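# Hang a power strip on two screws by its keyhole slots

## Task

Put the power strip onto the two screws through its keyhole slots, oriented so the narrow part of each slot sits at the top, so that it stays level without help; then release it and move the grippers away. It only counts if the strip stays hung when the robot no longer holds it.

## Robot and tools

Robot: two xArm7 arms, named left_arm and right_arm, each with a two-finger parallel gripper. The names are labels, not sides of a camera image. Base of left_arm in the scene frame: (+0.050, +0.428, 0) m, yawed slightly (quat_wxyz +0.998, 0, 0, +0.059). Base of right_arm: (+0.017, -0.275, 0) m (quat_wxyz +0.999, 0, 0, +0.035).

Scene frame: origin on the table surface midway between the arms; +z up, +x outward over the table, +y toward left_arm. All reported hand poses use this frame.

Gripper geometry: fingers extend along the gripper's +z axis and close along its y axis. The reported end_effector_position lies between the pads about 2 cm behind the fingertips; when the fingers close, the tips advance roughly 10 mm further along +z. The reported hand position can be somewhat off, worse when the arm is stretched far.

Tool execute_actions. Argument actions is a list holding zero or one item. An empty list only returns the current state. An item with rows is a motion: rows is a list of 1 to 15 rows, steps is 1 to 15 (default 15), each step lasting 1/30 s; row k drives step k, and the final row is reused for any remaining steps. An item with only steps (up to 300) is a pause that returns after that many steps counted from the previous result, your reply time included. Optional pictures (true/false) controls whether camera images come back; by default they do. A refused call moves nothing.

Row layout: one flat list of 16 numbers covering both arms, even if one arm should stay put (repeat its current values). Order: left_arm joints 1 to 7, left opening, right_arm joints 1 to 7, right opening. Joint values are absolute target angles in radians, in the same form the Joint positions line prints, not increments. Stated ranges per column: waist -6.283..6.283, shoulder -2.059..2.094, upper arm roll -6.283..6.283, elbow -0.192..3.927, forearm roll -6.283..6.283, wrist pitch -1.693..3.142, wrist roll -6.283..6.283. A target more than 0.010 rad beyond a range end, and further out than the joint's last reported angle, gets the call refused. True ends may differ by up to 0.010 rad either way; targets past the true end are clipped there and a 'joint sent to its limit' line may appear (possibly referring to an earlier motion). Opening is an absolute command from -1 (closed) to +1 (fully open).

Motion limits: each joint target moves at most 3.14 rad/s, takes 0.16 s to reach that speed, and all joints of an arm are timed to arrive together. Per step the target stays within 0.623 rad of the measured angle, and if the targets would shift the hand more than 70 mm from where it is, they are scaled back. Far moves therefore take several calls. Between calls the simulation runs on and arms keep heading for the last row sent until they settle or a step is HELD; fingers still moving continue regardless.

Result lines: the state line gives for each arm end_effector_position (m), end_effector_quat_wxyz and linear/angular velocity (m/s, rad/s). Joint positions and Joint velocities show per arm the seven joints (rad, rad/s) then finger pad gap (m, m/s; 0.084 m = fully open). grip_measured is the measured opening on the command scale. 'joint command not followed' means a clearance check altered or blocked joint targets on some steps; HELD flags steps on which your row was partly or wholly not applied. MOTOR HOT warns from 65 °C; at 80 °C an OVER-TEMPERATURE FAULT brakes that arm until it cools. A torque fault (contact torque at a joint's load limit) stops the arm, backs the joint off a little, holds 10 s and drops the rest of the call. Load limits (N m): waist 43.5, shoulder 43.5, upper arm roll 26.1, elbow 26.1, forearm roll 26.1, wrist pitch 17.4, wrist roll 17.4; a carried object's weight adds to them.

Gripping: to hold something, keep commanding an opening well under grip_measured; a bigger gap means a firmer squeeze, up to about 24 N per pad for items up to about 6 cm wide. Sending back the grip_measured value still presses lightly. Slamming shut can overshoot the force. Keep holding periods short, since a held load heats the motors.

Tool zoom_image: camera is one of cam_head_left, cam_head_right, cam_high, cam_low, cam_left_wrist, cam_right_wrist (all 672x504); region is [x0, y0, x1, y1] in that camera's pixels from the top-left, no larger than 504 by 504. It enlarges the latest image. Camera intrinsics and world-to-camera transforms are in the calibration block and may be slightly off; wrist camera poses follow the arm's joint readings.

Tool read_manual: optional section 'licences'; returns licence text only, no motion.

Tool finished_scene: argument scene, the number of the current scene. It ends that scene permanently and reports whether the goal was met, so call it only after the strip hangs by itself and the grippers are clear.

Things to avoid: knocking anything off the table, letting the arms collide or press on each other, dropping or slamming the strip, and pushing hard against the screws or wall. Loose objects may occasionally get a brief external nudge.

Each tool is called after ">>>" as name([rows], argument=value, ...), one row to a line, values as JSON.

## Session

>>> execute_actions(actions=[])

Scene clock: 0.00 s of 5050.00 s.
left_arm: end_effector_position=(+0.2917, +0.3635, +0.3156) grip_measured=+1.00 end_effector_quat_wxyz=(-0.518, +0.637, -0.543, +0.178) end_effector_velocity=(+0.000, +0.000, -0.000) end_effector_angular_velocity=(-0.000, +0.001, +0.000) | right_arm: end_effector_position=(+0.5025, -0.0628, +0.3411) grip_measured=+1.00 end_effector_quat_wxyz=(+0.080, -0.366, +0.927, +0.006) end_effector_velocity=(-0.001, +0.000, -0.000) end_effector_angular_velocity=(-0.001, +0.001, +0.002)
Joint positions: left_arm=[-0.802 -1.283 -0.48   0.171  0.717  1.267  0.357  0.084] | right_arm=[0.287 0.04  0.053 1.443 0.005 1.242 2.796 0.084]
Joint velocities: left_arm=[-0.     0.001  0.001 -0.    -0.     0.     0.     0.   ] | right_arm=[-0.    -0.001  0.002 -0.001 -0.001  0.001 -0.     0.   ]
Motor temperatures (°C, as the motors report them): left_arm=[28 30 27 29 28 32 29] | right_arm=[30 27 31 28 28 28 30]

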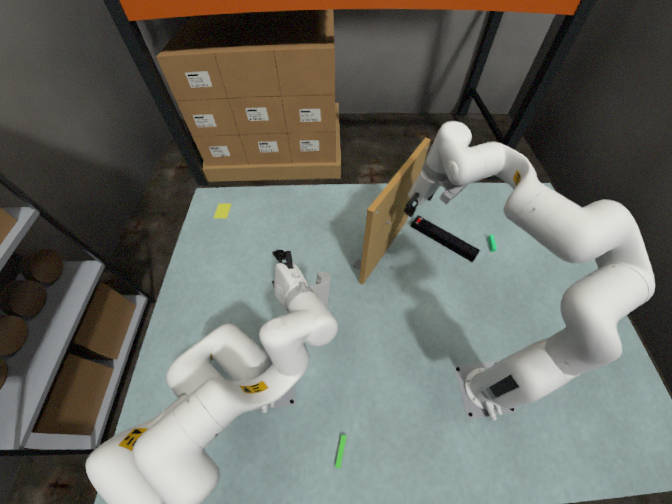

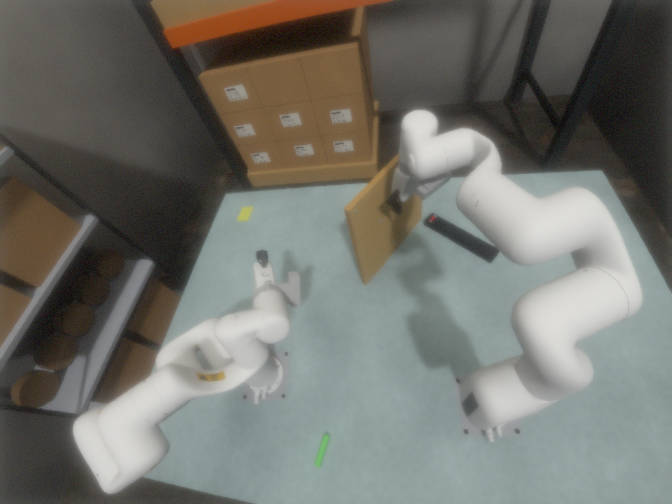

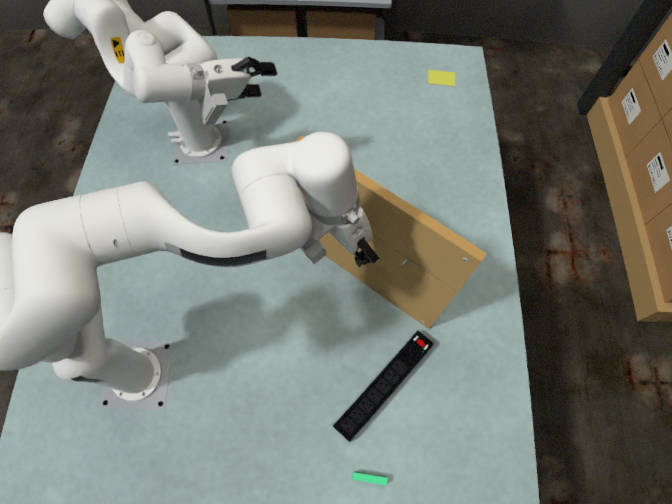

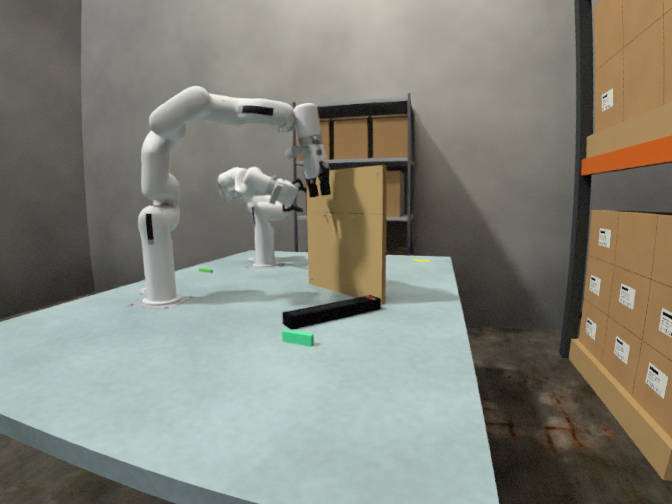

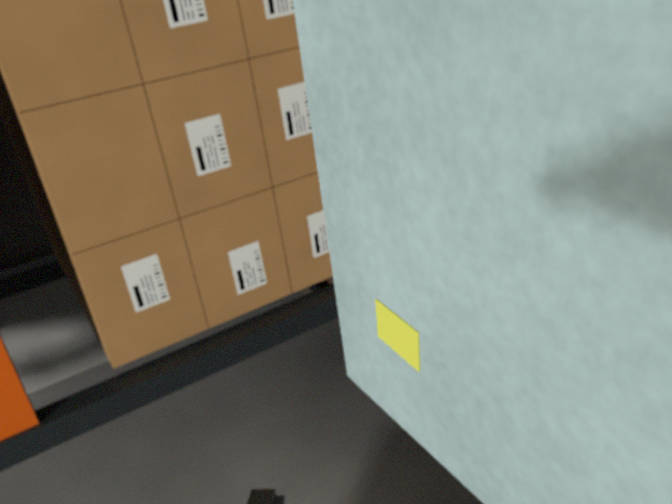

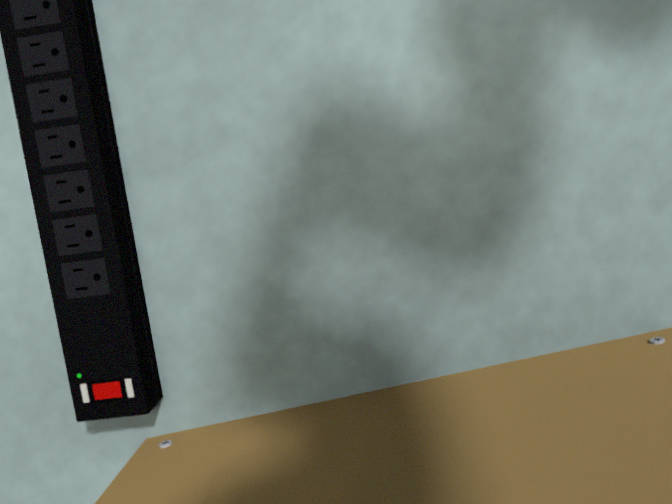

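>>> zoom_image(camera="cam_high", region=[280, 120, 520, 460])

>>> zoom_image(camera="cam_low", region=[260, 150, 420, 350])

Region (280, 120, 520, 460) of cam_high's 672x504 image, scaled by 1.482, with more detail than that image has; it fills the left 356 columns of this view, and the rest is white.

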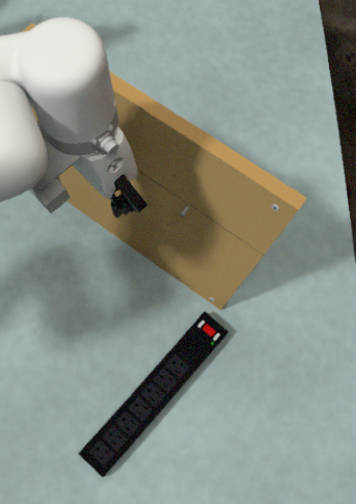

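Region (260, 150, 420, 350) of cam_low's 672x504 image, scaled by 2.520, with more detail than that image has; it fills the left 403 columns of this view, and the rest is white.

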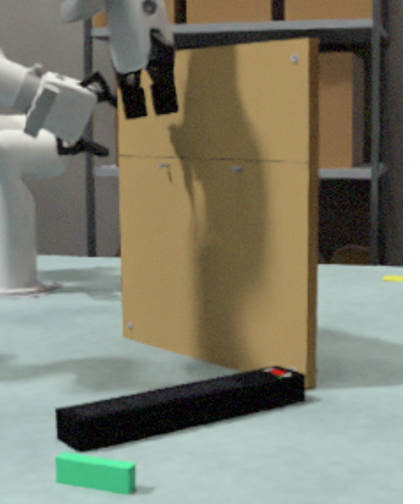

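>>> execute_actions([
  {"rows":[[-0.802,-1.283,-0.48,0.171,0.717,1.267,0.357,1,-0.108,0.2,0,1.443,0,1.2,2.247,1]],"steps":15},
], pictures=false)

>>> execute_actions([
  {"rows":[[-0.802,-1.283,-0.48,0.171,0.717,1.267,0.357,1,-0.108,0.4585,0,1.443,0,0.985,2.247,1]],"steps":15},
], pictures=false)

>>> execute_actions([
  {"steps":10},
])

Scene clock: 48.40 s of 5050.00 s.
left_arm: end_effector_position=(+0.2918, +0.3637, +0.3154) grip_measured=+1.00 end_effector_quat_wxyz=(-0.518, +0.637, -0.542, +0.178) end_effector_velocity=(+0.000, +0.001, -0.000) end_effector_angular_velocity=(+0.000, +0.002, +0.002) | right_arm: end_effector_position=(+0.5558, -0.2196, +0.2848) grip_measured=+1.00 end_effector_quat_wxyz=(+0.038, -0.399, +0.916, -0.010) end_effector_velocity=(+0.061, -0.391, -0.135) end_effector_angular_velocity=(-0.106, +0.179, +0.168)
Joint positions: left_arm=[-0.802 -1.283 -0.48   0.171  0.717  1.267  0.357  0.084] | right_arm=[0.016 0.15  0.016 1.443 0.002 1.213 2.42  0.084]
Joint velocities: left_arm=[ 0.     0.     0.002 -0.001  0.     0.001  0.    -0.   ] | right_arm=[-0.643  0.261 -0.084  0.    -0.008 -0.069 -0.895 -0.   ]
Motor temperatures (°C, as the motors report them): left_arm=[28 30 27 30 28 32 29] | right_arm=[30 27 31 31 28 28 30]
Steps of this call (steps 1 to 90: nothing new was sent; then 44.90 s passed at rest; steps 91 to 105: all 15 steps of this action). Readings (joint positions):
91: left_arm=[-0.802 -1.283 -0.480 0.171 0.717 1.267 0.357] | right_arm=[0.287 0.040 0.053 1.443 0.005 1.242 2.796]
92: left_arm=[-0.802 -1.283 -0.480 0.171 0.717 1.267 0.357] | right_arm=[0.285 0.040 0.053 1.443 0.006 1.242 2.792]
94: left_arm=[-0.802 -1.283 -0.480 0.171 0.717 1.267 0.357] | right_arm=[0.260 0.050 0.055 1.445 0.006 1.238 2.751]
98: left_arm=[-0.802 -1.283 -0.480 0.171 0.717 1.267 0.357] | right_arm=[0.168 0.088 0.036 1.443 0.004 1.229 2.630]
105: the state above

Scene clock: 48.90 s of 5050.00 s.
left_arm: end_effector_position=(+0.2918, +0.3637, +0.3154) grip_measured=+1.00 end_effector_quat_wxyz=(-0.518, +0.637, -0.542, +0.178) end_effector_velocity=(-0.000, -0.000, +0.000) end_effector_angular_velocity=(-0.000, -0.000, -0.000) | right_arm: end_effector_position=(+0.5939, -0.2957, +0.1331) grip_measured=+1.00 end_effector_quat_wxyz=(-0.003, -0.413, +0.911, +0.001) end_effector_velocity=(+0.030, -0.018, -0.040) end_effector_angular_velocity=(+0.002, -0.053, +0.033)
Joint positions: left_arm=[-0.802 -1.283 -0.48   0.171  0.717  1.267  0.357  0.084] | right_arm=[-0.105  0.449 -0.001  1.439 -0.     0.997  2.253  0.084]
Joint velocities: left_arm=[-0. -0.  0.  0.  0.  0.  0.  0.] | right_arm=[-0.037  0.11   0.009  0.036 -0.    -0.127 -0.062  0.   ]
Motor temperatures (°C, as the motors report them): left_arm=[28 30 27 30 28 32 29] | right_arm=[30 27 31 31 28 28 30]
Steps of this call (steps 1 to 15: all 15 steps of this action). Readings (joint positions):
1: left_arm=[-0.802 -1.283 -0.480 0.171 0.717 1.267 0.357] | right_arm=[-0.005 0.159 0.013 1.443 0.001 1.211 2.391]
2: left_arm=[-0.802 -1.283 -0.480 0.171 0.717 1.267 0.357] | right_arm=[-0.024 0.170 0.010 1.443 0.001 1.206 2.365]
4: left_arm=[-0.802 -1.283 -0.480 0.171 0.717 1.267 0.357] | right_arm=[-0.044 0.212 0.003 1.447 0.001 1.171 2.339]
8: left_arm=[-0.802 -1.283 -0.480 0.171 0.717 1.267 0.357] | right_arm=[-0.067 0.322 0.007 1.442 0.001 1.092 2.302]
15: the state above

Scene clock: 49.23 s of 5050.00 s.
left_arm: end_effector_position=(+0.2918, +0.3637, +0.3154) grip_measured=+1.00 end_effector_quat_wxyz=(-0.518, +0.637, -0.542, +0.178) end_effector_velocity=(+0.000, -0.000, -0.000) end_effector_angular_velocity=(+0.001, +0.000, -0.000) | right_arm: end_effector_position=(+0.5972, -0.2968, +0.1310) grip_measured=+1.00 end_effector_quat_wxyz=(+0.000, -0.415, +0.910, -0.000) end_effector_velocity=(-0.003, -0.004, -0.008) end_effector_angular_velocity=(-0.001, +0.013, -0.005)
Joint positions: left_arm=[-0.802 -1.283 -0.48   0.171  0.717  1.267  0.357  0.084] | right_arm=[-0.108  0.457  0.     1.443  0.     0.985  2.247  0.084]
Joint velocities: left_arm=[-0.     0.001 -0.     0.     0.     0.     0.    -0.   ] | right_arm=[-0.003  0.012 -0.003 -0.004  0.    -0.002 -0.002 -0.   ]
Motor temperatures (°C, as the motors report them): left_arm=[28 30 27 30 28 32 29] | right_arm=[30 27 31 31 28 28 30]
Steps of this call (steps 1 to 10: the robot went on to your last target). Readings (joint positions):
1: left_arm=[-0.802 -1.283 -0.480 0.171 0.717 1.267 0.357] | right_arm=[-0.106 0.452 -0.000 1.441 0.000 0.993 2.251]
2: left_arm=[-0.802 -1.283 -0.480 0.171 0.717 1.267 0.357] | right_arm=[-0.106 0.452 0.000 1.443 0.000 0.990 2.250]
4: left_arm=[-0.802 -1.283 -0.480 0.171 0.717 1.267 0.357] | right_arm=[-0.106 0.453 0.001 1.445 0.000 0.987 2.248]
8: left_arm=[-0.802 -1.283 -0.480 0.171 0.717 1.267 0.357] | right_arm=[-0.107 0.456 0.001 1.444 0.000 0.986 2.247]
10: the state above
camera_calibration (this result's frames):
cam_left_wrist: T_world_to_cam=[[-0.509466, 0.119516, -0.85215, 0.403635], [-0.348832, 0.876599, 0.331497, -0.255629], [0.786614, 0.466143, -0.404906, -0.141018], [0, 0, 0, 1]] pos_world=[0.227393, 0.241578, 0.371599]
cam_right_wrist: T_world_to_cam=[[-0.747731, 0.663958, 0.00763679, 0.672533], [0.663767, 0.747723, -0.0180007, -0.101168], [-0.0176619, -0.00839061, -0.999809, 0.272728], [0, 0, 0, 1]] pos_world=[0.574842, -0.3686, 0.265718]

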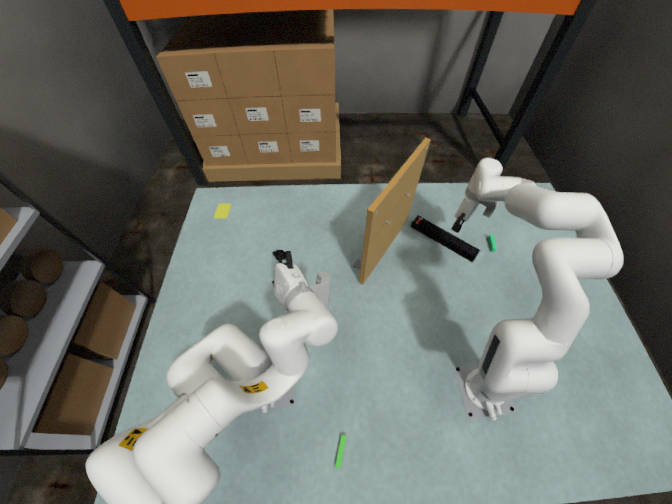

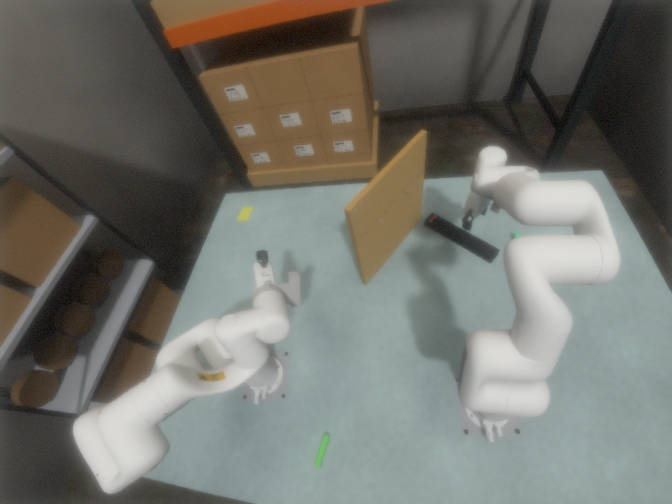

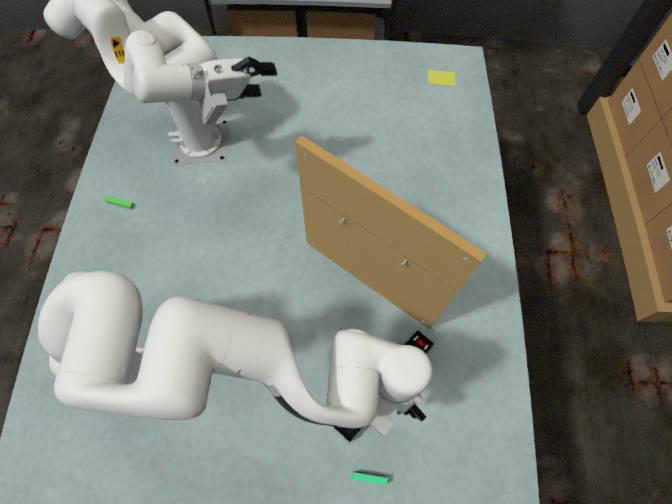

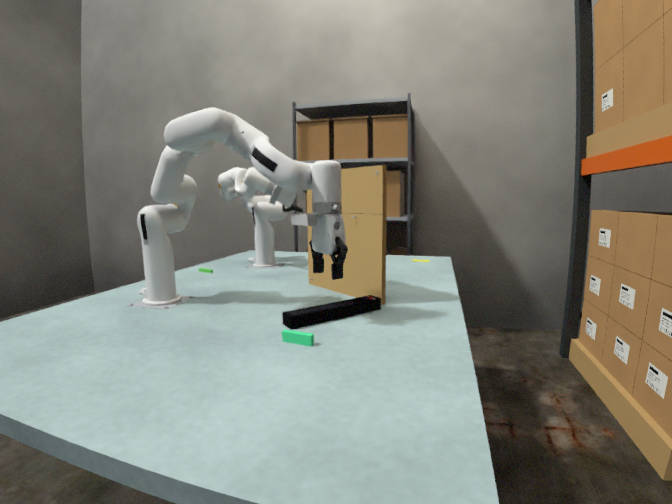

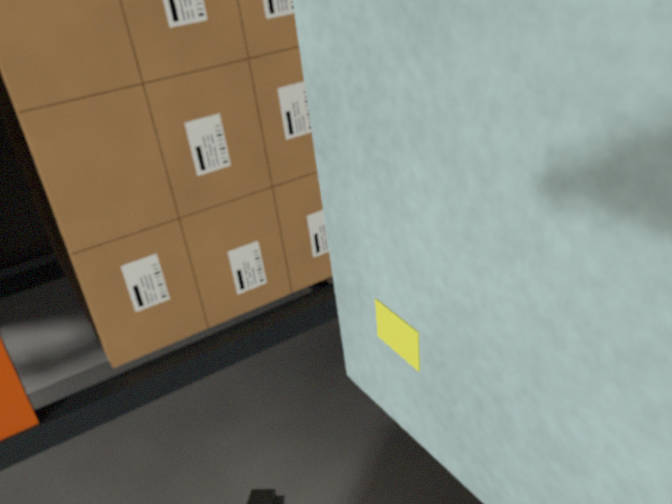

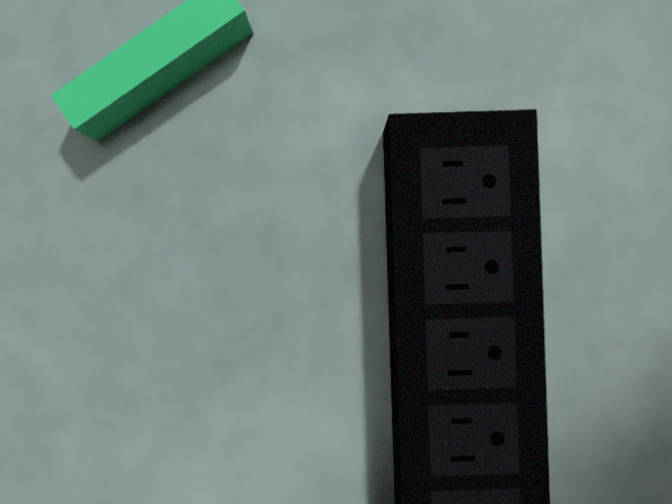

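>>> execute_actions([
  {"rows":[[-0.802,-1.283,-0.48,0.171,0.717,1.267,0.357,1,-0.055,0.4915,0,1.494,0,1.003,2.275,1]],"steps":10},
], pictures=false)

>>> execute_actions([
  {"rows":[[-0.802,-1.283,-0.48,0.171,0.717,1.267,0.357,1,-0.055,0.6495,0,1.43,0,0.78,2.275,1]],"steps":15},
], pictures=false)

>>> execute_actions([
  {"steps":10},
])

Scene clock: 70.43 s of 5050.00 s.
left_arm: end_effector_position=(+0.2918, +0.3637, +0.3154) grip_measured=+1.00 end_effector_quat_wxyz=(-0.518, +0.637, -0.542, +0.178) end_effector_velocity=(-0.000, -0.000, -0.000) end_effector_angular_velocity=(+0.001, +0.000, -0.001) | right_arm: end_effector_position=(+0.6067, -0.2656, +0.1298) grip_measured=+1.00 end_effector_quat_wxyz=(-0.000, -0.427, +0.904, +0.001) end_effector_velocity=(+0.007, -0.041, +0.004) end_effector_angular_velocity=(-0.032, -0.007, -0.075)
Joint positions: left_arm=[-0.802 -1.283 -0.48   0.171  0.717  1.267  0.357  0.084] | right_arm=[-0.056  0.49   0.002  1.491  0.     1.002  2.274  0.084]
Joint velocities: left_arm=[-0.001  0.    -0.     0.     0.     0.001 -0.    -0.   ] | right_arm=[-0.009  0.011 -0.06   0.028 -0.004  0.01   0.015 -0.   ]
Motor temperatures (°C, as the motors report them): left_arm=[28 30 27 30 28 32 29] | right_arm=[30 27 31 31 28 28 30]
Steps of this call (steps 1 to 30: the robot went on to your last target; steps 31 to 90: nothing new was sent; then 17.87 s passed at rest; steps 91 to 100: all 10 steps of this action). Readings (joint positions):
91: left_arm=[-0.802 -1.283 -0.480 0.171 0.717 1.267 0.357] | right_arm=[-0.108 0.459 -0.000 1.443 0.000 0.985 2.247]
92: left_arm=[-0.802 -1.283 -0.480 0.171 0.717 1.267 0.357] | right_arm=[-0.105 0.461 -0.001 1.447 -0.000 0.987 2.249]
94: left_arm=[-0.802 -1.283 -0.480 0.171 0.717 1.267 0.357] | right_arm=[-0.084 0.475 -0.005 1.470 -0.000 0.994 2.262]
98: left_arm=[-0.802 -1.283 -0.480 0.171 0.717 1.267 0.357] | right_arm=[-0.057 0.489 0.005 1.489 0.000 1.001 2.272]
100: the state above

Scene clock: 70.93 s of 5050.00 s.
left_arm: end_effector_position=(+0.2918, +0.3637, +0.3154) grip_measured=+1.00 end_effector_quat_wxyz=(-0.518, +0.637, -0.542, +0.178) end_effector_velocity=(+0.000, -0.000, -0.000) end_effector_angular_velocity=(+0.000, +0.001, -0.001) | right_arm: end_effector_position=(+0.6089, -0.2663, +0.0317) grip_measured=+1.00 end_effector_quat_wxyz=(+0.002, -0.426, +0.905, -0.001) end_effector_velocity=(+0.021, -0.001, +0.011) end_effector_angular_velocity=(+0.001, -0.074, -0.002)
Joint positions: left_arm=[-0.802 -1.283 -0.48   0.171  0.717  1.267  0.357  0.084] | right_arm=[-0.055  0.645 -0.     1.433  0.     0.784  2.275  0.084]
Joint velocities: left_arm=[-0.     0.     0.    -0.001  0.    -0.001  0.    -0.   ] | right_arm=[-0.001 -0.002 -0.001  0.014  0.001 -0.058  0.     0.   ]
Motor temperatures (°C, as the motors report them): left_arm=[28 30 27 30 28 32 29] | right_arm=[30 27 31 31 28 28 30]
Steps of this call (steps 1 to 15: all 15 steps of this action). Readings (joint positions):
1: left_arm=[-0.802 -1.283 -0.480 0.171 0.717 1.267 0.357] | right_arm=[-0.056 0.491 0.000 1.492 0.000 1.002 2.274]
2: left_arm=[-0.802 -1.283 -0.480 0.171 0.717 1.267 0.357] | right_arm=[-0.057 0.492 -0.001 1.492 -0.000 0.998 2.274]
4: left_arm=[-0.802 -1.283 -0.480 0.171 0.717 1.267 0.357] | right_arm=[-0.057 0.515 -0.001 1.485 -0.000 0.956 2.275]
8: left_arm=[-0.802 -1.283 -0.480 0.171 0.717 1.267 0.357] | right_arm=[-0.056 0.608 -0.000 1.443 -0.000 0.844 2.275]
15: the state above

Scene clock: 71.27 s of 5050.00 s.
left_arm: end_effector_position=(+0.2918, +0.3637, +0.3154) grip_measured=+1.00 end_effector_quat_wxyz=(-0.518, +0.637, -0.542, +0.178) end_effector_velocity=(-0.000, +0.000, -0.000) end_effector_angular_velocity=(+0.001, -0.000, +0.001) | right_arm: end_effector_position=(+0.6079, -0.2662, +0.0287) grip_measured=+1.00 end_effector_quat_wxyz=(+0.001, -0.426, +0.905, -0.000) end_effector_velocity=(-0.000, +0.000, -0.001) end_effector_angular_velocity=(+0.001, +0.001, -0.000)
Joint positions: left_arm=[-0.802 -1.283 -0.48   0.171  0.717  1.267  0.357  0.084] | right_arm=[-0.055  0.649 -0.     1.43   0.     0.78   2.275  0.084]
Joint velocities: left_arm=[-0.     0.    -0.001 -0.001 -0.     0.001 -0.001  0.   ] | right_arm=[-0.     0.002  0.     0.001  0.001 -0.001 -0.    -0.   ]
Motor temperatures (°C, as the motors report them): left_arm=[28 30 27 30 28 32 29] | right_arm=[30 27 31 31 28 28 30]
Steps of this call (steps 1 to 10: the robot went on to your last target). Readings (joint positions):
1: left_arm=[-0.802 -1.283 -0.480 0.171 0.717 1.267 0.357] | right_arm=[-0.055 0.645 -0.000 1.433 0.000 0.783 2.275]
2: left_arm=[-0.802 -1.283 -0.480 0.171 0.717 1.267 0.357] | right_arm=[-0.055 0.646 -0.000 1.433 0.000 0.782 2.275]
4: left_arm=[-0.802 -1.283 -0.480 0.171 0.717 1.267 0.357] | right_arm=[-0.055 0.647 -0.000 1.431 0.000 0.781 2.275]
8: left_arm=[-0.802 -1.283 -0.480 0.171 0.717 1.267 0.357] | right_arm=[-0.055 0.649 -0.000 1.430 -0.000 0.780 2.275]
10: the state above
camera_calibration (this result's frames):
cam_left_wrist: T_world_to_cam=[[-0.509466, 0.119516, -0.852151, 0.403635], [-0.348832, 0.876599, 0.331497, -0.255629], [0.786614, 0.466144, -0.404906, -0.141018], [0, 0, 0, 1]] pos_world=[0.227393, 0.241578, 0.371599]
cam_right_wrist: T_world_to_cam=[[-0.763815, 0.645393, 0.00745976, 0.665869], [0.645204, 0.763799, -0.0179601, -0.117398], [-0.0172891, -0.00890513, -0.999811, 0.170541], [0, 0, 0, 1]] pos_world=[0.587294, -0.33856, 0.163433]

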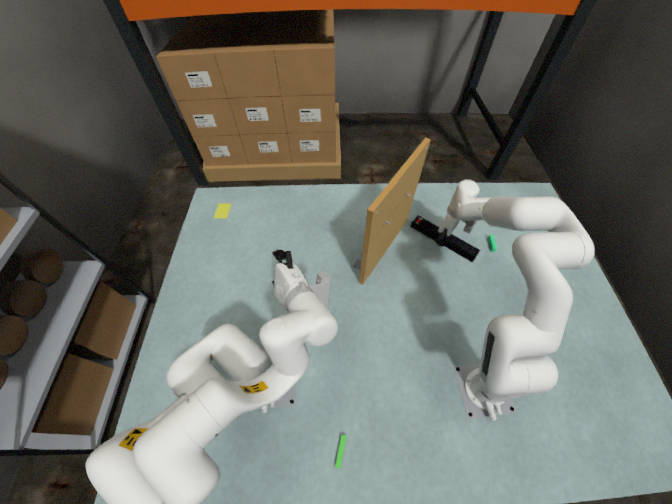

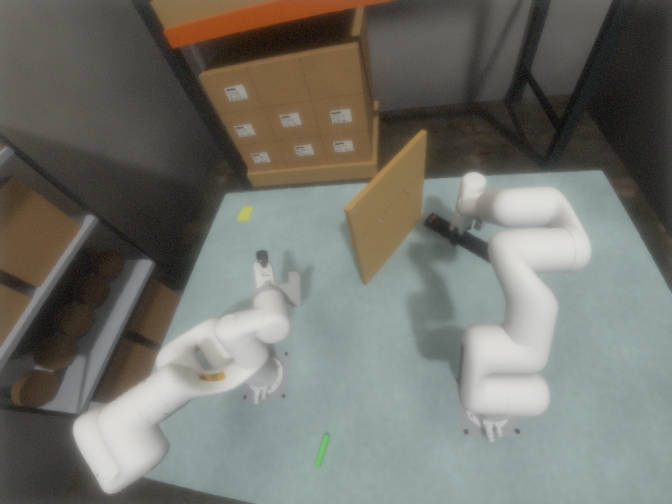

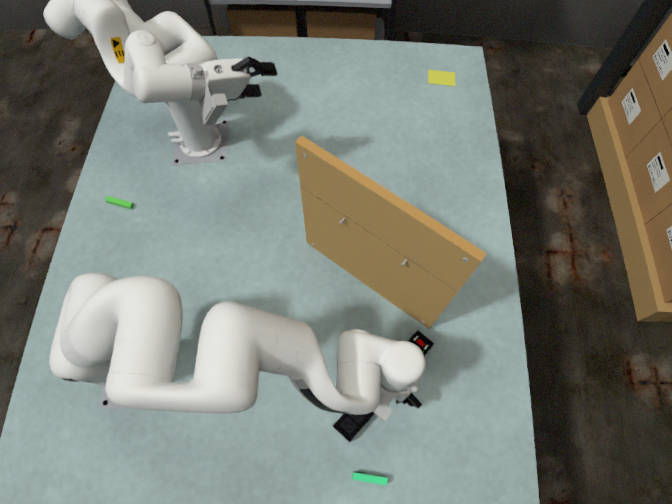

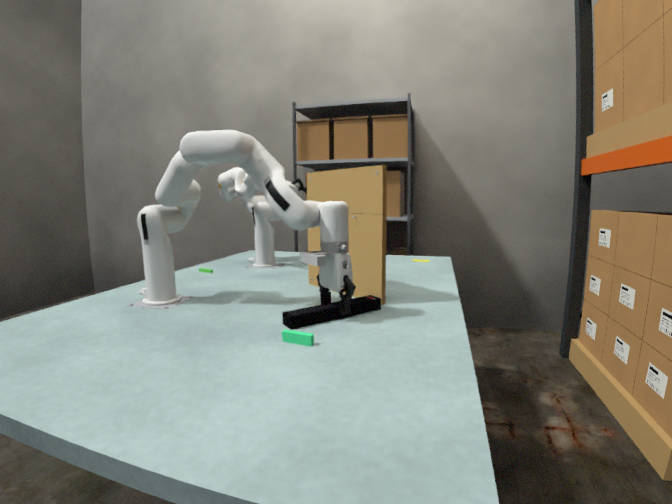

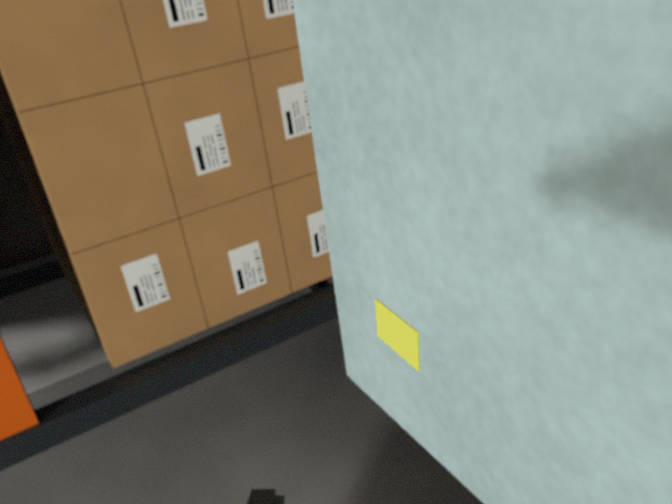

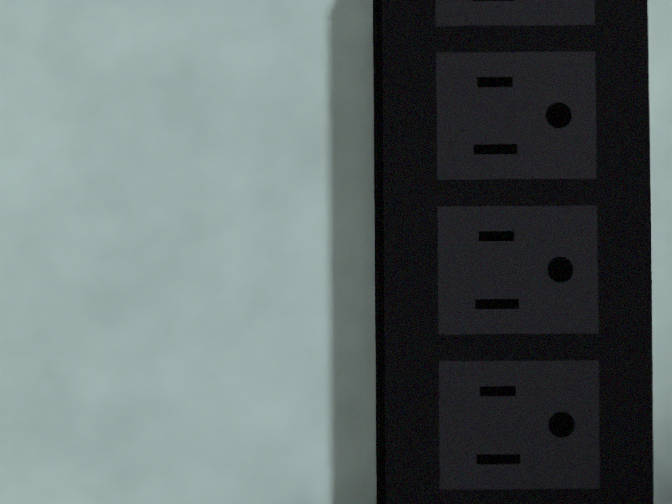

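>>> execute_actions([
  {"rows":[[-0.802,-1.283,-0.48,0.171,0.717,1.267,0.357,1,-0.055,0.649,0,1.43,0,0.78,2.275,0.4],[-0.802,-1.283,-0.48,0.171,0.717,1.267,0.357,1,-0.055,0.649,0,1.43,0,0.78,2.275,0.4],[-0.802,-1.283,-0.48,0.171,0.717,1.267,0.357,1,-0.055,0.649,0,1.43,0,0.78,2.275,0.4],[-0.802,-1.283,-0.48,0.171,0.717,1.267,0.357,1,-0.055,0.649,0,1.43,0,0.78,2.275,0.4],[-0.802,-1.283,-0.48,0.171,0.717,1.267,0.357,1,-0.055,0.649,0,1.43,0,0.78,2.275,0.1],[-0.802,-1.283,-0.48,0.171,0.717,1.267,0.357,1,-0.055,0.649,0,1.43,0,0.78,2.275,0.1],[-0.802,-1.283,-0.48,0.171,0.717,1.267,0.357,1,-0.055,0.649,0,1.43,0,0.78,2.275,0.1],[-0.802,-1.283,-0.48,0.171,0.717,1.267,0.357,1,-0.055,0.649,0,1.43,0,0.78,2.275,-0.2],[-0.802,-1.283,-0.48,0.171,0.717,1.267,0.357,1,-0.055,0.649,0,1.43,0,0.78,2.275,-0.2],[-0.802,-1.283,-0.48,0.171,0.717,1.267,0.357,1,-0.055,0.649,0,1.43,0,0.78,2.275,-0.5]],"steps":15},
], pictures=false)

Scene clock: 83.30 s of 5050.00 s.
left_arm: end_effector_position=(+0.2918, +0.3637, +0.3154) grip_measured=+1.00 end_effector_quat_wxyz=(-0.518, +0.637, -0.542, +0.178) end_effector_velocity=(-0.000, +0.000, -0.001) end_effector_angular_velocity=(+0.002, +0.001, +0.001) | right_arm: end_effector_position=(+0.6078, -0.2661, +0.0286) grip_measured=+0.14 end_effector_quat_wxyz=(+0.000, -0.426, +0.905, -0.000) end_effector_velocity=(+0.000, +0.000, +0.000) end_effector_angular_velocity=(+0.001, -0.001, -0.000)
Joint positions: left_arm=[-0.802 -1.283 -0.48   0.171  0.717  1.267  0.357  0.084] | right_arm=[-0.055  0.649  0.     1.43   0.     0.78   2.275  0.05 ]
Joint velocities: left_arm=[ 0.     0.    -0.001 -0.001 -0.     0.001  0.    -0.   ] | right_arm=[ 0.001 -0.    -0.    -0.     0.001 -0.001  0.     0.   ]
Motor temperatures (°C, as the motors report them): left_arm=[28 30 27 30 28 32 29] | right_arm=[30 27 31 31 28 28 30]
Steps of this call (steps 1 to 15: the robot went on to your last target; steps 16 to 90: nothing new was sent; then 8.53 s passed at rest; steps 91 to 105: all 15 steps of this action). Readings (joint positions):
91: left_arm=[-0.802 -1.283 -0.480 0.171 0.717 1.267 0.357] | right_arm=[-0.055 0.649 0.000 1.430 0.000 0.780 2.275]
92: left_arm=[-0.802 -1.283 -0.480 0.171 0.717 1.267 0.357] | right_arm=[-0.055 0.649 0.000 1.430 0.000 0.780 2.275]
94: left_arm=[-0.802 -1.283 -0.480 0.171 0.717 1.267 0.357] | right_arm=[-0.055 0.649 -0.000 1.430 -0.000 0.780 2.275]
98: left_arm=[-0.802 -1.283 -0.480 0.171 0.717 1.267 0.357] | right_arm=[-0.055 0.649 0.000 1.430 0.000 0.780 2.275]
105: the state above

>>> execute_actions([
  {"rows":[[-0.802,-1.283,-0.48,0.171,0.717,1.267,0.357,1,-0.07,0.62,0,1.43,0,0.81,2.275,-0.5],[-0.802,-1.283,-0.48,0.171,0.717,1.267,0.357,1,-0.09,0.6,0,1.43,0,0.83,2.275,-0.5],[-0.802,-1.283,-0.48,0.171,0.717,1.267,0.357,1,-0.12,0.58,0,1.43,0,0.85,2.275,-0.5],[-0.802,-1.283,-0.48,0.171,0.717,1.267,0.357,1,-0.16,0.56,0,1.43,0,0.87,2.275,-0.5],[-0.802,-1.283,-0.48,0.171,0.717,1.267,0.357,1,-0.2,0.54,0,1.43,0,0.89,2.275,-0.5],[-0.802,-1.283,-0.48,0.171,0.717,1.267,0.357,1,-0.25,0.5,0,1.43,0,0.93,2.275,-0.5],[-0.802,-1.283,-0.48,0.171,0.717,1.267,0.357,1,-0.3,0.45,0,1.43,0,0.98,2.275,-0.5],[-0.802,-1.283,-0.48,0.171,0.717,1.267,0.357,1,-0.4,0.35,0,1.43,0,1.08,2.275,-0.5],[-0.802,-1.283,-0.48,0.171,0.717,1.267,0.357,1,-0.5,0.3,0,1.43,0,1.13,2.275,-0.5]],"steps":15},
], pictures=false)

>>> execute_actions([
  {"rows":[[-0.802,-1.283,-0.48,0.171,0.717,1.267,0.357,1,-0.885,0.2,0,1.1,0,-0.2,2.275,-0.5]],"steps":15},
], pictures=false)

>>> execute_actions([
  {"rows":[[-0.802,-1.283,-0.48,0.171,0.717,1.267,0.357,1,-0.885,0.2,0,1.0,0,-0.4,2.275,-0.5]],"steps":15},
], pictures=false)

>>> execute_actions([
  {"rows":[[-0.802,-1.283,-0.48,0.171,0.717,1.267,0.357,1,-0.885,0.326,0,0.732,0,-1.165,2.326,-0.5]],"steps":15},
], pictures=false)

>>> execute_actions([
  {"steps":20},
])

Scene clock: 104.63 s of 5050.00 s.
left_arm: end_effector_position=(+0.2918, +0.3637, +0.3154) grip_measured=+1.00 end_effector_quat_wxyz=(-0.518, +0.637, -0.542, +0.178) end_effector_velocity=(+0.000, +0.001, -0.000) end_effector_angular_velocity=(+0.000, +0.001, +0.003) | right_arm: end_effector_position=(+0.5803, -0.4068, +0.1276) grip_measured=+0.14 end_effector_quat_wxyz=(-0.000, -0.313, +0.950, -0.001) end_effector_velocity=(-0.134, -0.343, +0.242) end_effector_angular_velocity=(+0.000, -0.005, -0.631)
Joint positions: left_arm=[-0.802 -1.283 -0.48   0.171  0.717  1.267  0.357  0.084] | right_arm=[-0.297  0.455 -0.002  1.43  -0.     0.974  2.275  0.05 ]
Joint velocities: left_arm=[ 0.001 -0.     0.    -0.    -0.     0.001  0.     0.   ] | right_arm=[-0.629 -0.479 -0.     0.     0.001  0.474  0.     0.   ]
Motor temperatures (°C, as the motors report them): left_arm=[28 30 27 31 28 32 29] | right_arm=[30 28 31 31 28 28 30]
Steps of this call (steps 1 to 15: the robot went on to your last target; steps 16 to 90: nothing new was sent; then 17.83 s passed at rest; steps 91 to 105: all 15 steps of this action). Readings (joint positions):
91: left_arm=[-0.802 -1.283 -0.480 0.171 0.717 1.267 0.357] | right_arm=[-0.055 0.649 0.000 1.430 -0.000 0.780 2.275]
92: left_arm=[-0.802 -1.283 -0.480 0.171 0.717 1.267 0.357] | right_arm=[-0.057 0.647 0.001 1.429 -0.000 0.784 2.275]
94: left_arm=[-0.802 -1.283 -0.480 0.171 0.717 1.267 0.357] | right_arm=[-0.072 0.629 0.004 1.424 0.000 0.808 2.275]
98: left_arm=[-0.802 -1.283 -0.480 0.171 0.717 1.267 0.357] | right_arm=[-0.151 0.567 -0.000 1.430 -0.000 0.863 2.275]
105: the state above

Scene clock: 105.13 s of 5050.00 s.
left_arm: end_effector_position=(+0.2918, +0.3637, +0.3154) grip_measured=+1.00 end_effector_quat_wxyz=(-0.518, +0.637, -0.542, +0.178) end_effector_velocity=(+0.000, +0.000, -0.000) end_effector_angular_velocity=(+0.000, +0.000, +0.001) | right_arm: end_effector_position=(+0.5411, -0.5952, +0.1779) grip_measured=+0.14 end_effector_quat_wxyz=(+0.120, -0.156, +0.975, -0.103) end_effector_velocity=(-0.061, -0.381, +0.155) end_effector_angular_velocity=(-0.549, -0.898, -0.579)
Joint positions: left_arm=[-0.802 -1.283 -0.48   0.171  0.717  1.267  0.357  0.084] | right_arm=[-0.616  0.314 -0.002  1.264 -0.     0.633  2.275  0.05 ]
Joint velocities: left_arm=[ 0.001  0.001  0.     0.     0.     0.001 -0.     0.   ] | right_arm=[-0.58  -0.244  0.    -0.361 -0.001 -1.169  0.     0.   ]
Motor temperatures (°C, as the motors report them): left_arm=[28 30 27 31 28 32 29] | right_arm=[30 28 31 31 28 28 30]
Steps of this call (steps 1 to 15: all 15 steps of this action). Readings (joint positions):
1: left_arm=[-0.802 -1.283 -0.480 0.171 0.717 1.267 0.357] | right_arm=[-0.318 0.439 -0.002 1.430 -0.000 0.990 2.275]
2: left_arm=[-0.802 -1.283 -0.480 0.171 0.717 1.267 0.357] | right_arm=[-0.339 0.425 -0.003 1.429 -0.000 1.002 2.275]
4: left_arm=[-0.802 -1.283 -0.480 0.171 0.717 1.267 0.357] | right_arm=[-0.377 0.407 -0.003 1.418 -0.000 0.991 2.275]
8: left_arm=[-0.802 -1.283 -0.480 0.171 0.717 1.267 0.357] | right_arm=[-0.467 0.377 -0.000 1.354 -0.000 0.876 2.275]
15: the state above

Scene clock: 105.63 s of 5050.00 s.
left_arm: end_effector_position=(+0.2918, +0.3637, +0.3154) grip_measured=+1.00 end_effector_quat_wxyz=(-0.518, +0.637, -0.542, +0.178) end_effector_velocity=(+0.000, +0.000, -0.000) end_effector_angular_velocity=(+0.000, +0.000, +0.000) | right_arm: end_effector_position=(+0.4966, -0.7450, +0.2986) grip_measured=+0.14 end_effector_quat_wxyz=(+0.332, -0.040, +0.873, -0.356) end_effector_velocity=(-0.129, -0.176, +0.348) end_effector_angular_velocity=(-1.079, -1.101, -0.321)
Joint positions: left_arm=[-0.802 -1.283 -0.48   0.171  0.717  1.267  0.357  0.084] | right_arm=[-0.845  0.216  0.001  1.041 -0.    -0.192  2.275  0.05 ]
Joint velocities: left_arm=[-0.  0.  0. -0.  0.  0. -0.  0.] | right_arm=[-0.324 -0.143  0.003 -0.339 -0.    -1.738 -0.     0.   ]
Motor temperatures (°C, as the motors report them): left_arm=[28 30 27 31 28 32 29] | right_arm=[30 28 31 31 28 28 30]
Steps of this call (steps 1 to 15: all 15 steps of this action). Readings (joint positions):
1: left_arm=[-0.802 -1.283 -0.480 0.171 0.717 1.267 0.357] | right_arm=[-0.635 0.306 -0.002 1.252 -0.000 0.593 2.275]
2: left_arm=[-0.802 -1.283 -0.480 0.171 0.717 1.267 0.357] | right_arm=[-0.654 0.298 -0.001 1.240 -0.000 0.550 2.275]
4: left_arm=[-0.802 -1.283 -0.480 0.171 0.717 1.267 0.357] | right_arm=[-0.693 0.281 -0.000 1.204 -0.000 0.452 2.275]
8: left_arm=[-0.802 -1.283 -0.480 0.171 0.717 1.267 0.357] | right_arm=[-0.762 0.253 -0.002 1.127 0.000 0.232 2.275]
15: the state above

Scene clock: 106.13 s of 5050.00 s.
left_arm: end_effector_position=(+0.2918, +0.3637, +0.3154) grip_measured=+1.00 end_effector_quat_wxyz=(-0.518, +0.637, -0.542, +0.178) end_effector_velocity=(+0.000, +0.001, -0.000) end_effector_angular_velocity=(+0.002, +0.000, +0.002) | right_arm: end_effector_position=(+0.4323, -0.7158, +0.3186) grip_measured=+0.14 end_effector_quat_wxyz=(+0.479, -0.001, +0.714, -0.510) end_effector_velocity=(-0.034, +0.030, +0.050) end_effector_angular_velocity=(-0.208, -0.221, -0.007)
Joint positions: left_arm=[-0.802 -1.283 -0.48   0.171  0.717  1.267  0.357  0.084] | right_arm=[-0.884  0.321 -0.     0.743  0.    -1.128  2.324  0.05 ]
Joint velocities: left_arm=[ 0.     0.    -0.    -0.001  0.001  0.001 -0.    -0.   ] | right_arm=[-0.007  0.027  0.001 -0.083  0.    -0.412  0.018  0.   ]
Motor temperatures (°C, as the motors report them): left_arm=[28 30 27 31 28 32 29] | right_arm=[30 28 31 31 28 28 30]
Steps of this call (steps 1 to 15: all 15 steps of this action). Readings (joint positions):
1: left_arm=[-0.802 -1.283 -0.480 0.171 0.717 1.267 0.357] | right_arm=[-0.856 0.212 0.001 1.030 -0.000 -0.247 2.275]
2: left_arm=[-0.802 -1.283 -0.480 0.171 0.717 1.267 0.357] | right_arm=[-0.864 0.209 -0.000 1.019 0.000 -0.302 2.276]
4: left_arm=[-0.802 -1.283 -0.480 0.171 0.717 1.267 0.357] | right_arm=[-0.873 0.214 -0.003 0.980 0.000 -0.432 2.284]
8: left_arm=[-0.802 -1.283 -0.480 0.171 0.717 1.267 0.357] | right_arm=[-0.877 0.282 0.002 0.835 -0.000 -0.756 2.307]
15: the state above

Scene clock: 106.80 s of 5050.00 s.
left_arm: end_effector_position=(+0.2918, +0.3637, +0.3154) grip_measured=+1.00 end_effector_quat_wxyz=(-0.518, +0.637, -0.542, +0.178) end_effector_velocity=(-0.000, +0.000, +0.000) end_effector_angular_velocity=(-0.001, +0.000, +0.001) | right_arm: end_effector_position=(+0.4288, -0.7126, +0.3198) grip_measured=+0.14 end_effector_quat_wxyz=(+0.485, +0.000, +0.707, -0.515) end_effector_velocity=(-0.001, -0.000, -0.001) end_effector_angular_velocity=(+0.002, +0.001, -0.002)
Joint positions: left_arm=[-0.802 -1.283 -0.48   0.171  0.717  1.267  0.357  0.084] | right_arm=[-0.885  0.326  0.     0.732 -0.    -1.165  2.326  0.05 ]
Joint velocities: left_arm=[-0.    -0.     0.001  0.     0.     0.001 -0.     0.   ] | right_arm=[-0.     0.001 -0.    -0.002  0.002 -0.    -0.    -0.   ]
Motor temperatures (°C, as the motors report them): left_arm=[28 30 27 31 28 32 29] | right_arm=[30 28 31 31 28 28 30]
Steps of this call (steps 1 to 20: the robot went on to your last target). Readings (joint positions):
1: left_arm=[-0.802 -1.283 -0.480 0.171 0.717 1.267 0.357] | right_arm=[-0.884 0.322 -0.000 0.741 0.000 -1.139 2.325]
2: left_arm=[-0.802 -1.283 -0.480 0.171 0.717 1.267 0.357] | right_arm=[-0.884 0.323 0.000 0.739 -0.000 -1.147 2.325]
4: left_arm=[-0.802 -1.283 -0.480 0.171 0.717 1.267 0.357] | right_arm=[-0.885 0.324 0.000 0.736 -0.000 -1.156 2.326]
8: left_arm=[-0.802 -1.283 -0.480 0.171 0.717 1.267 0.357] | right_arm=[-0.885 0.325 0.000 0.733 -0.000 -1.162 2.326]
20: the state above
camera_calibration (this result's frames):
cam_left_wrist: T_world_to_cam=[[-0.509466, 0.119516, -0.85215, 0.403635], [-0.348832, 0.876599, 0.331497, -0.255629], [0.786614, 0.466144, -0.404906, -0.141018], [0, 0, 0, 1]] pos_world=[0.227393, 0.241578, 0.371599]
cam_right_wrist: T_world_to_cam=[[0.499662, 0.481368, -0.720155, 0.389076], [0.537188, 0.480004, 0.69356, -0.03907], [0.679535, -0.733404, -0.0187452, -0.674334], [0, 0, 0, 1]] pos_world=[0.284815, -0.663094, 0.294652]

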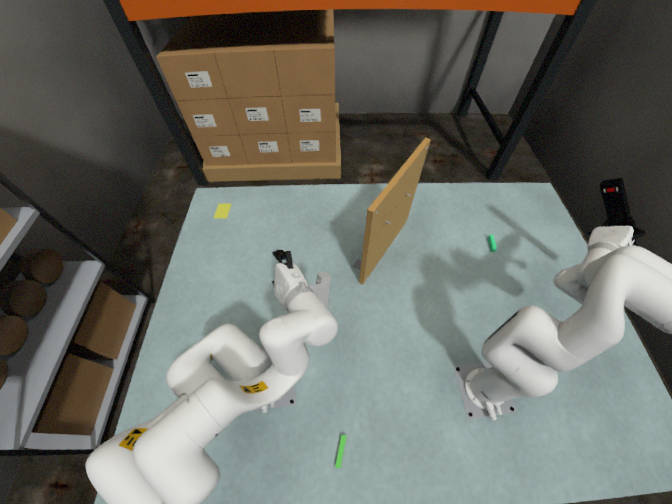

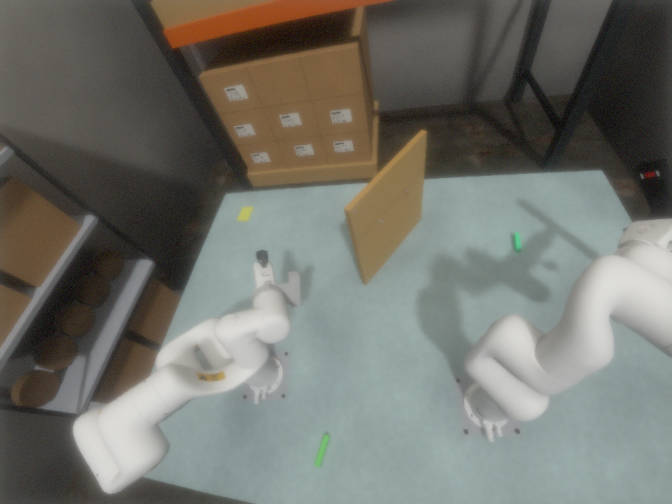

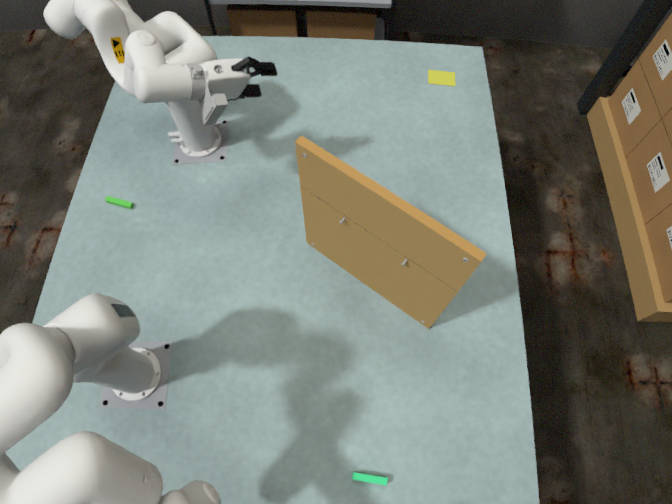

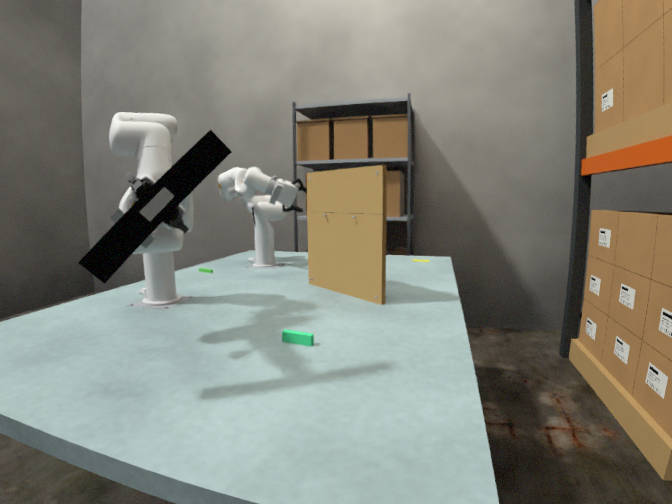

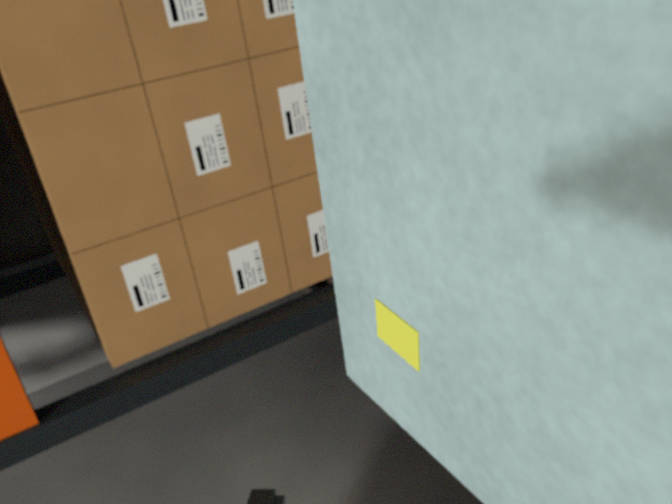

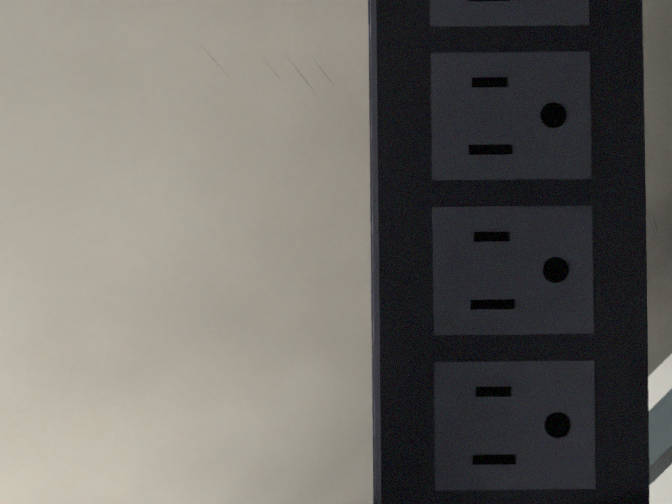

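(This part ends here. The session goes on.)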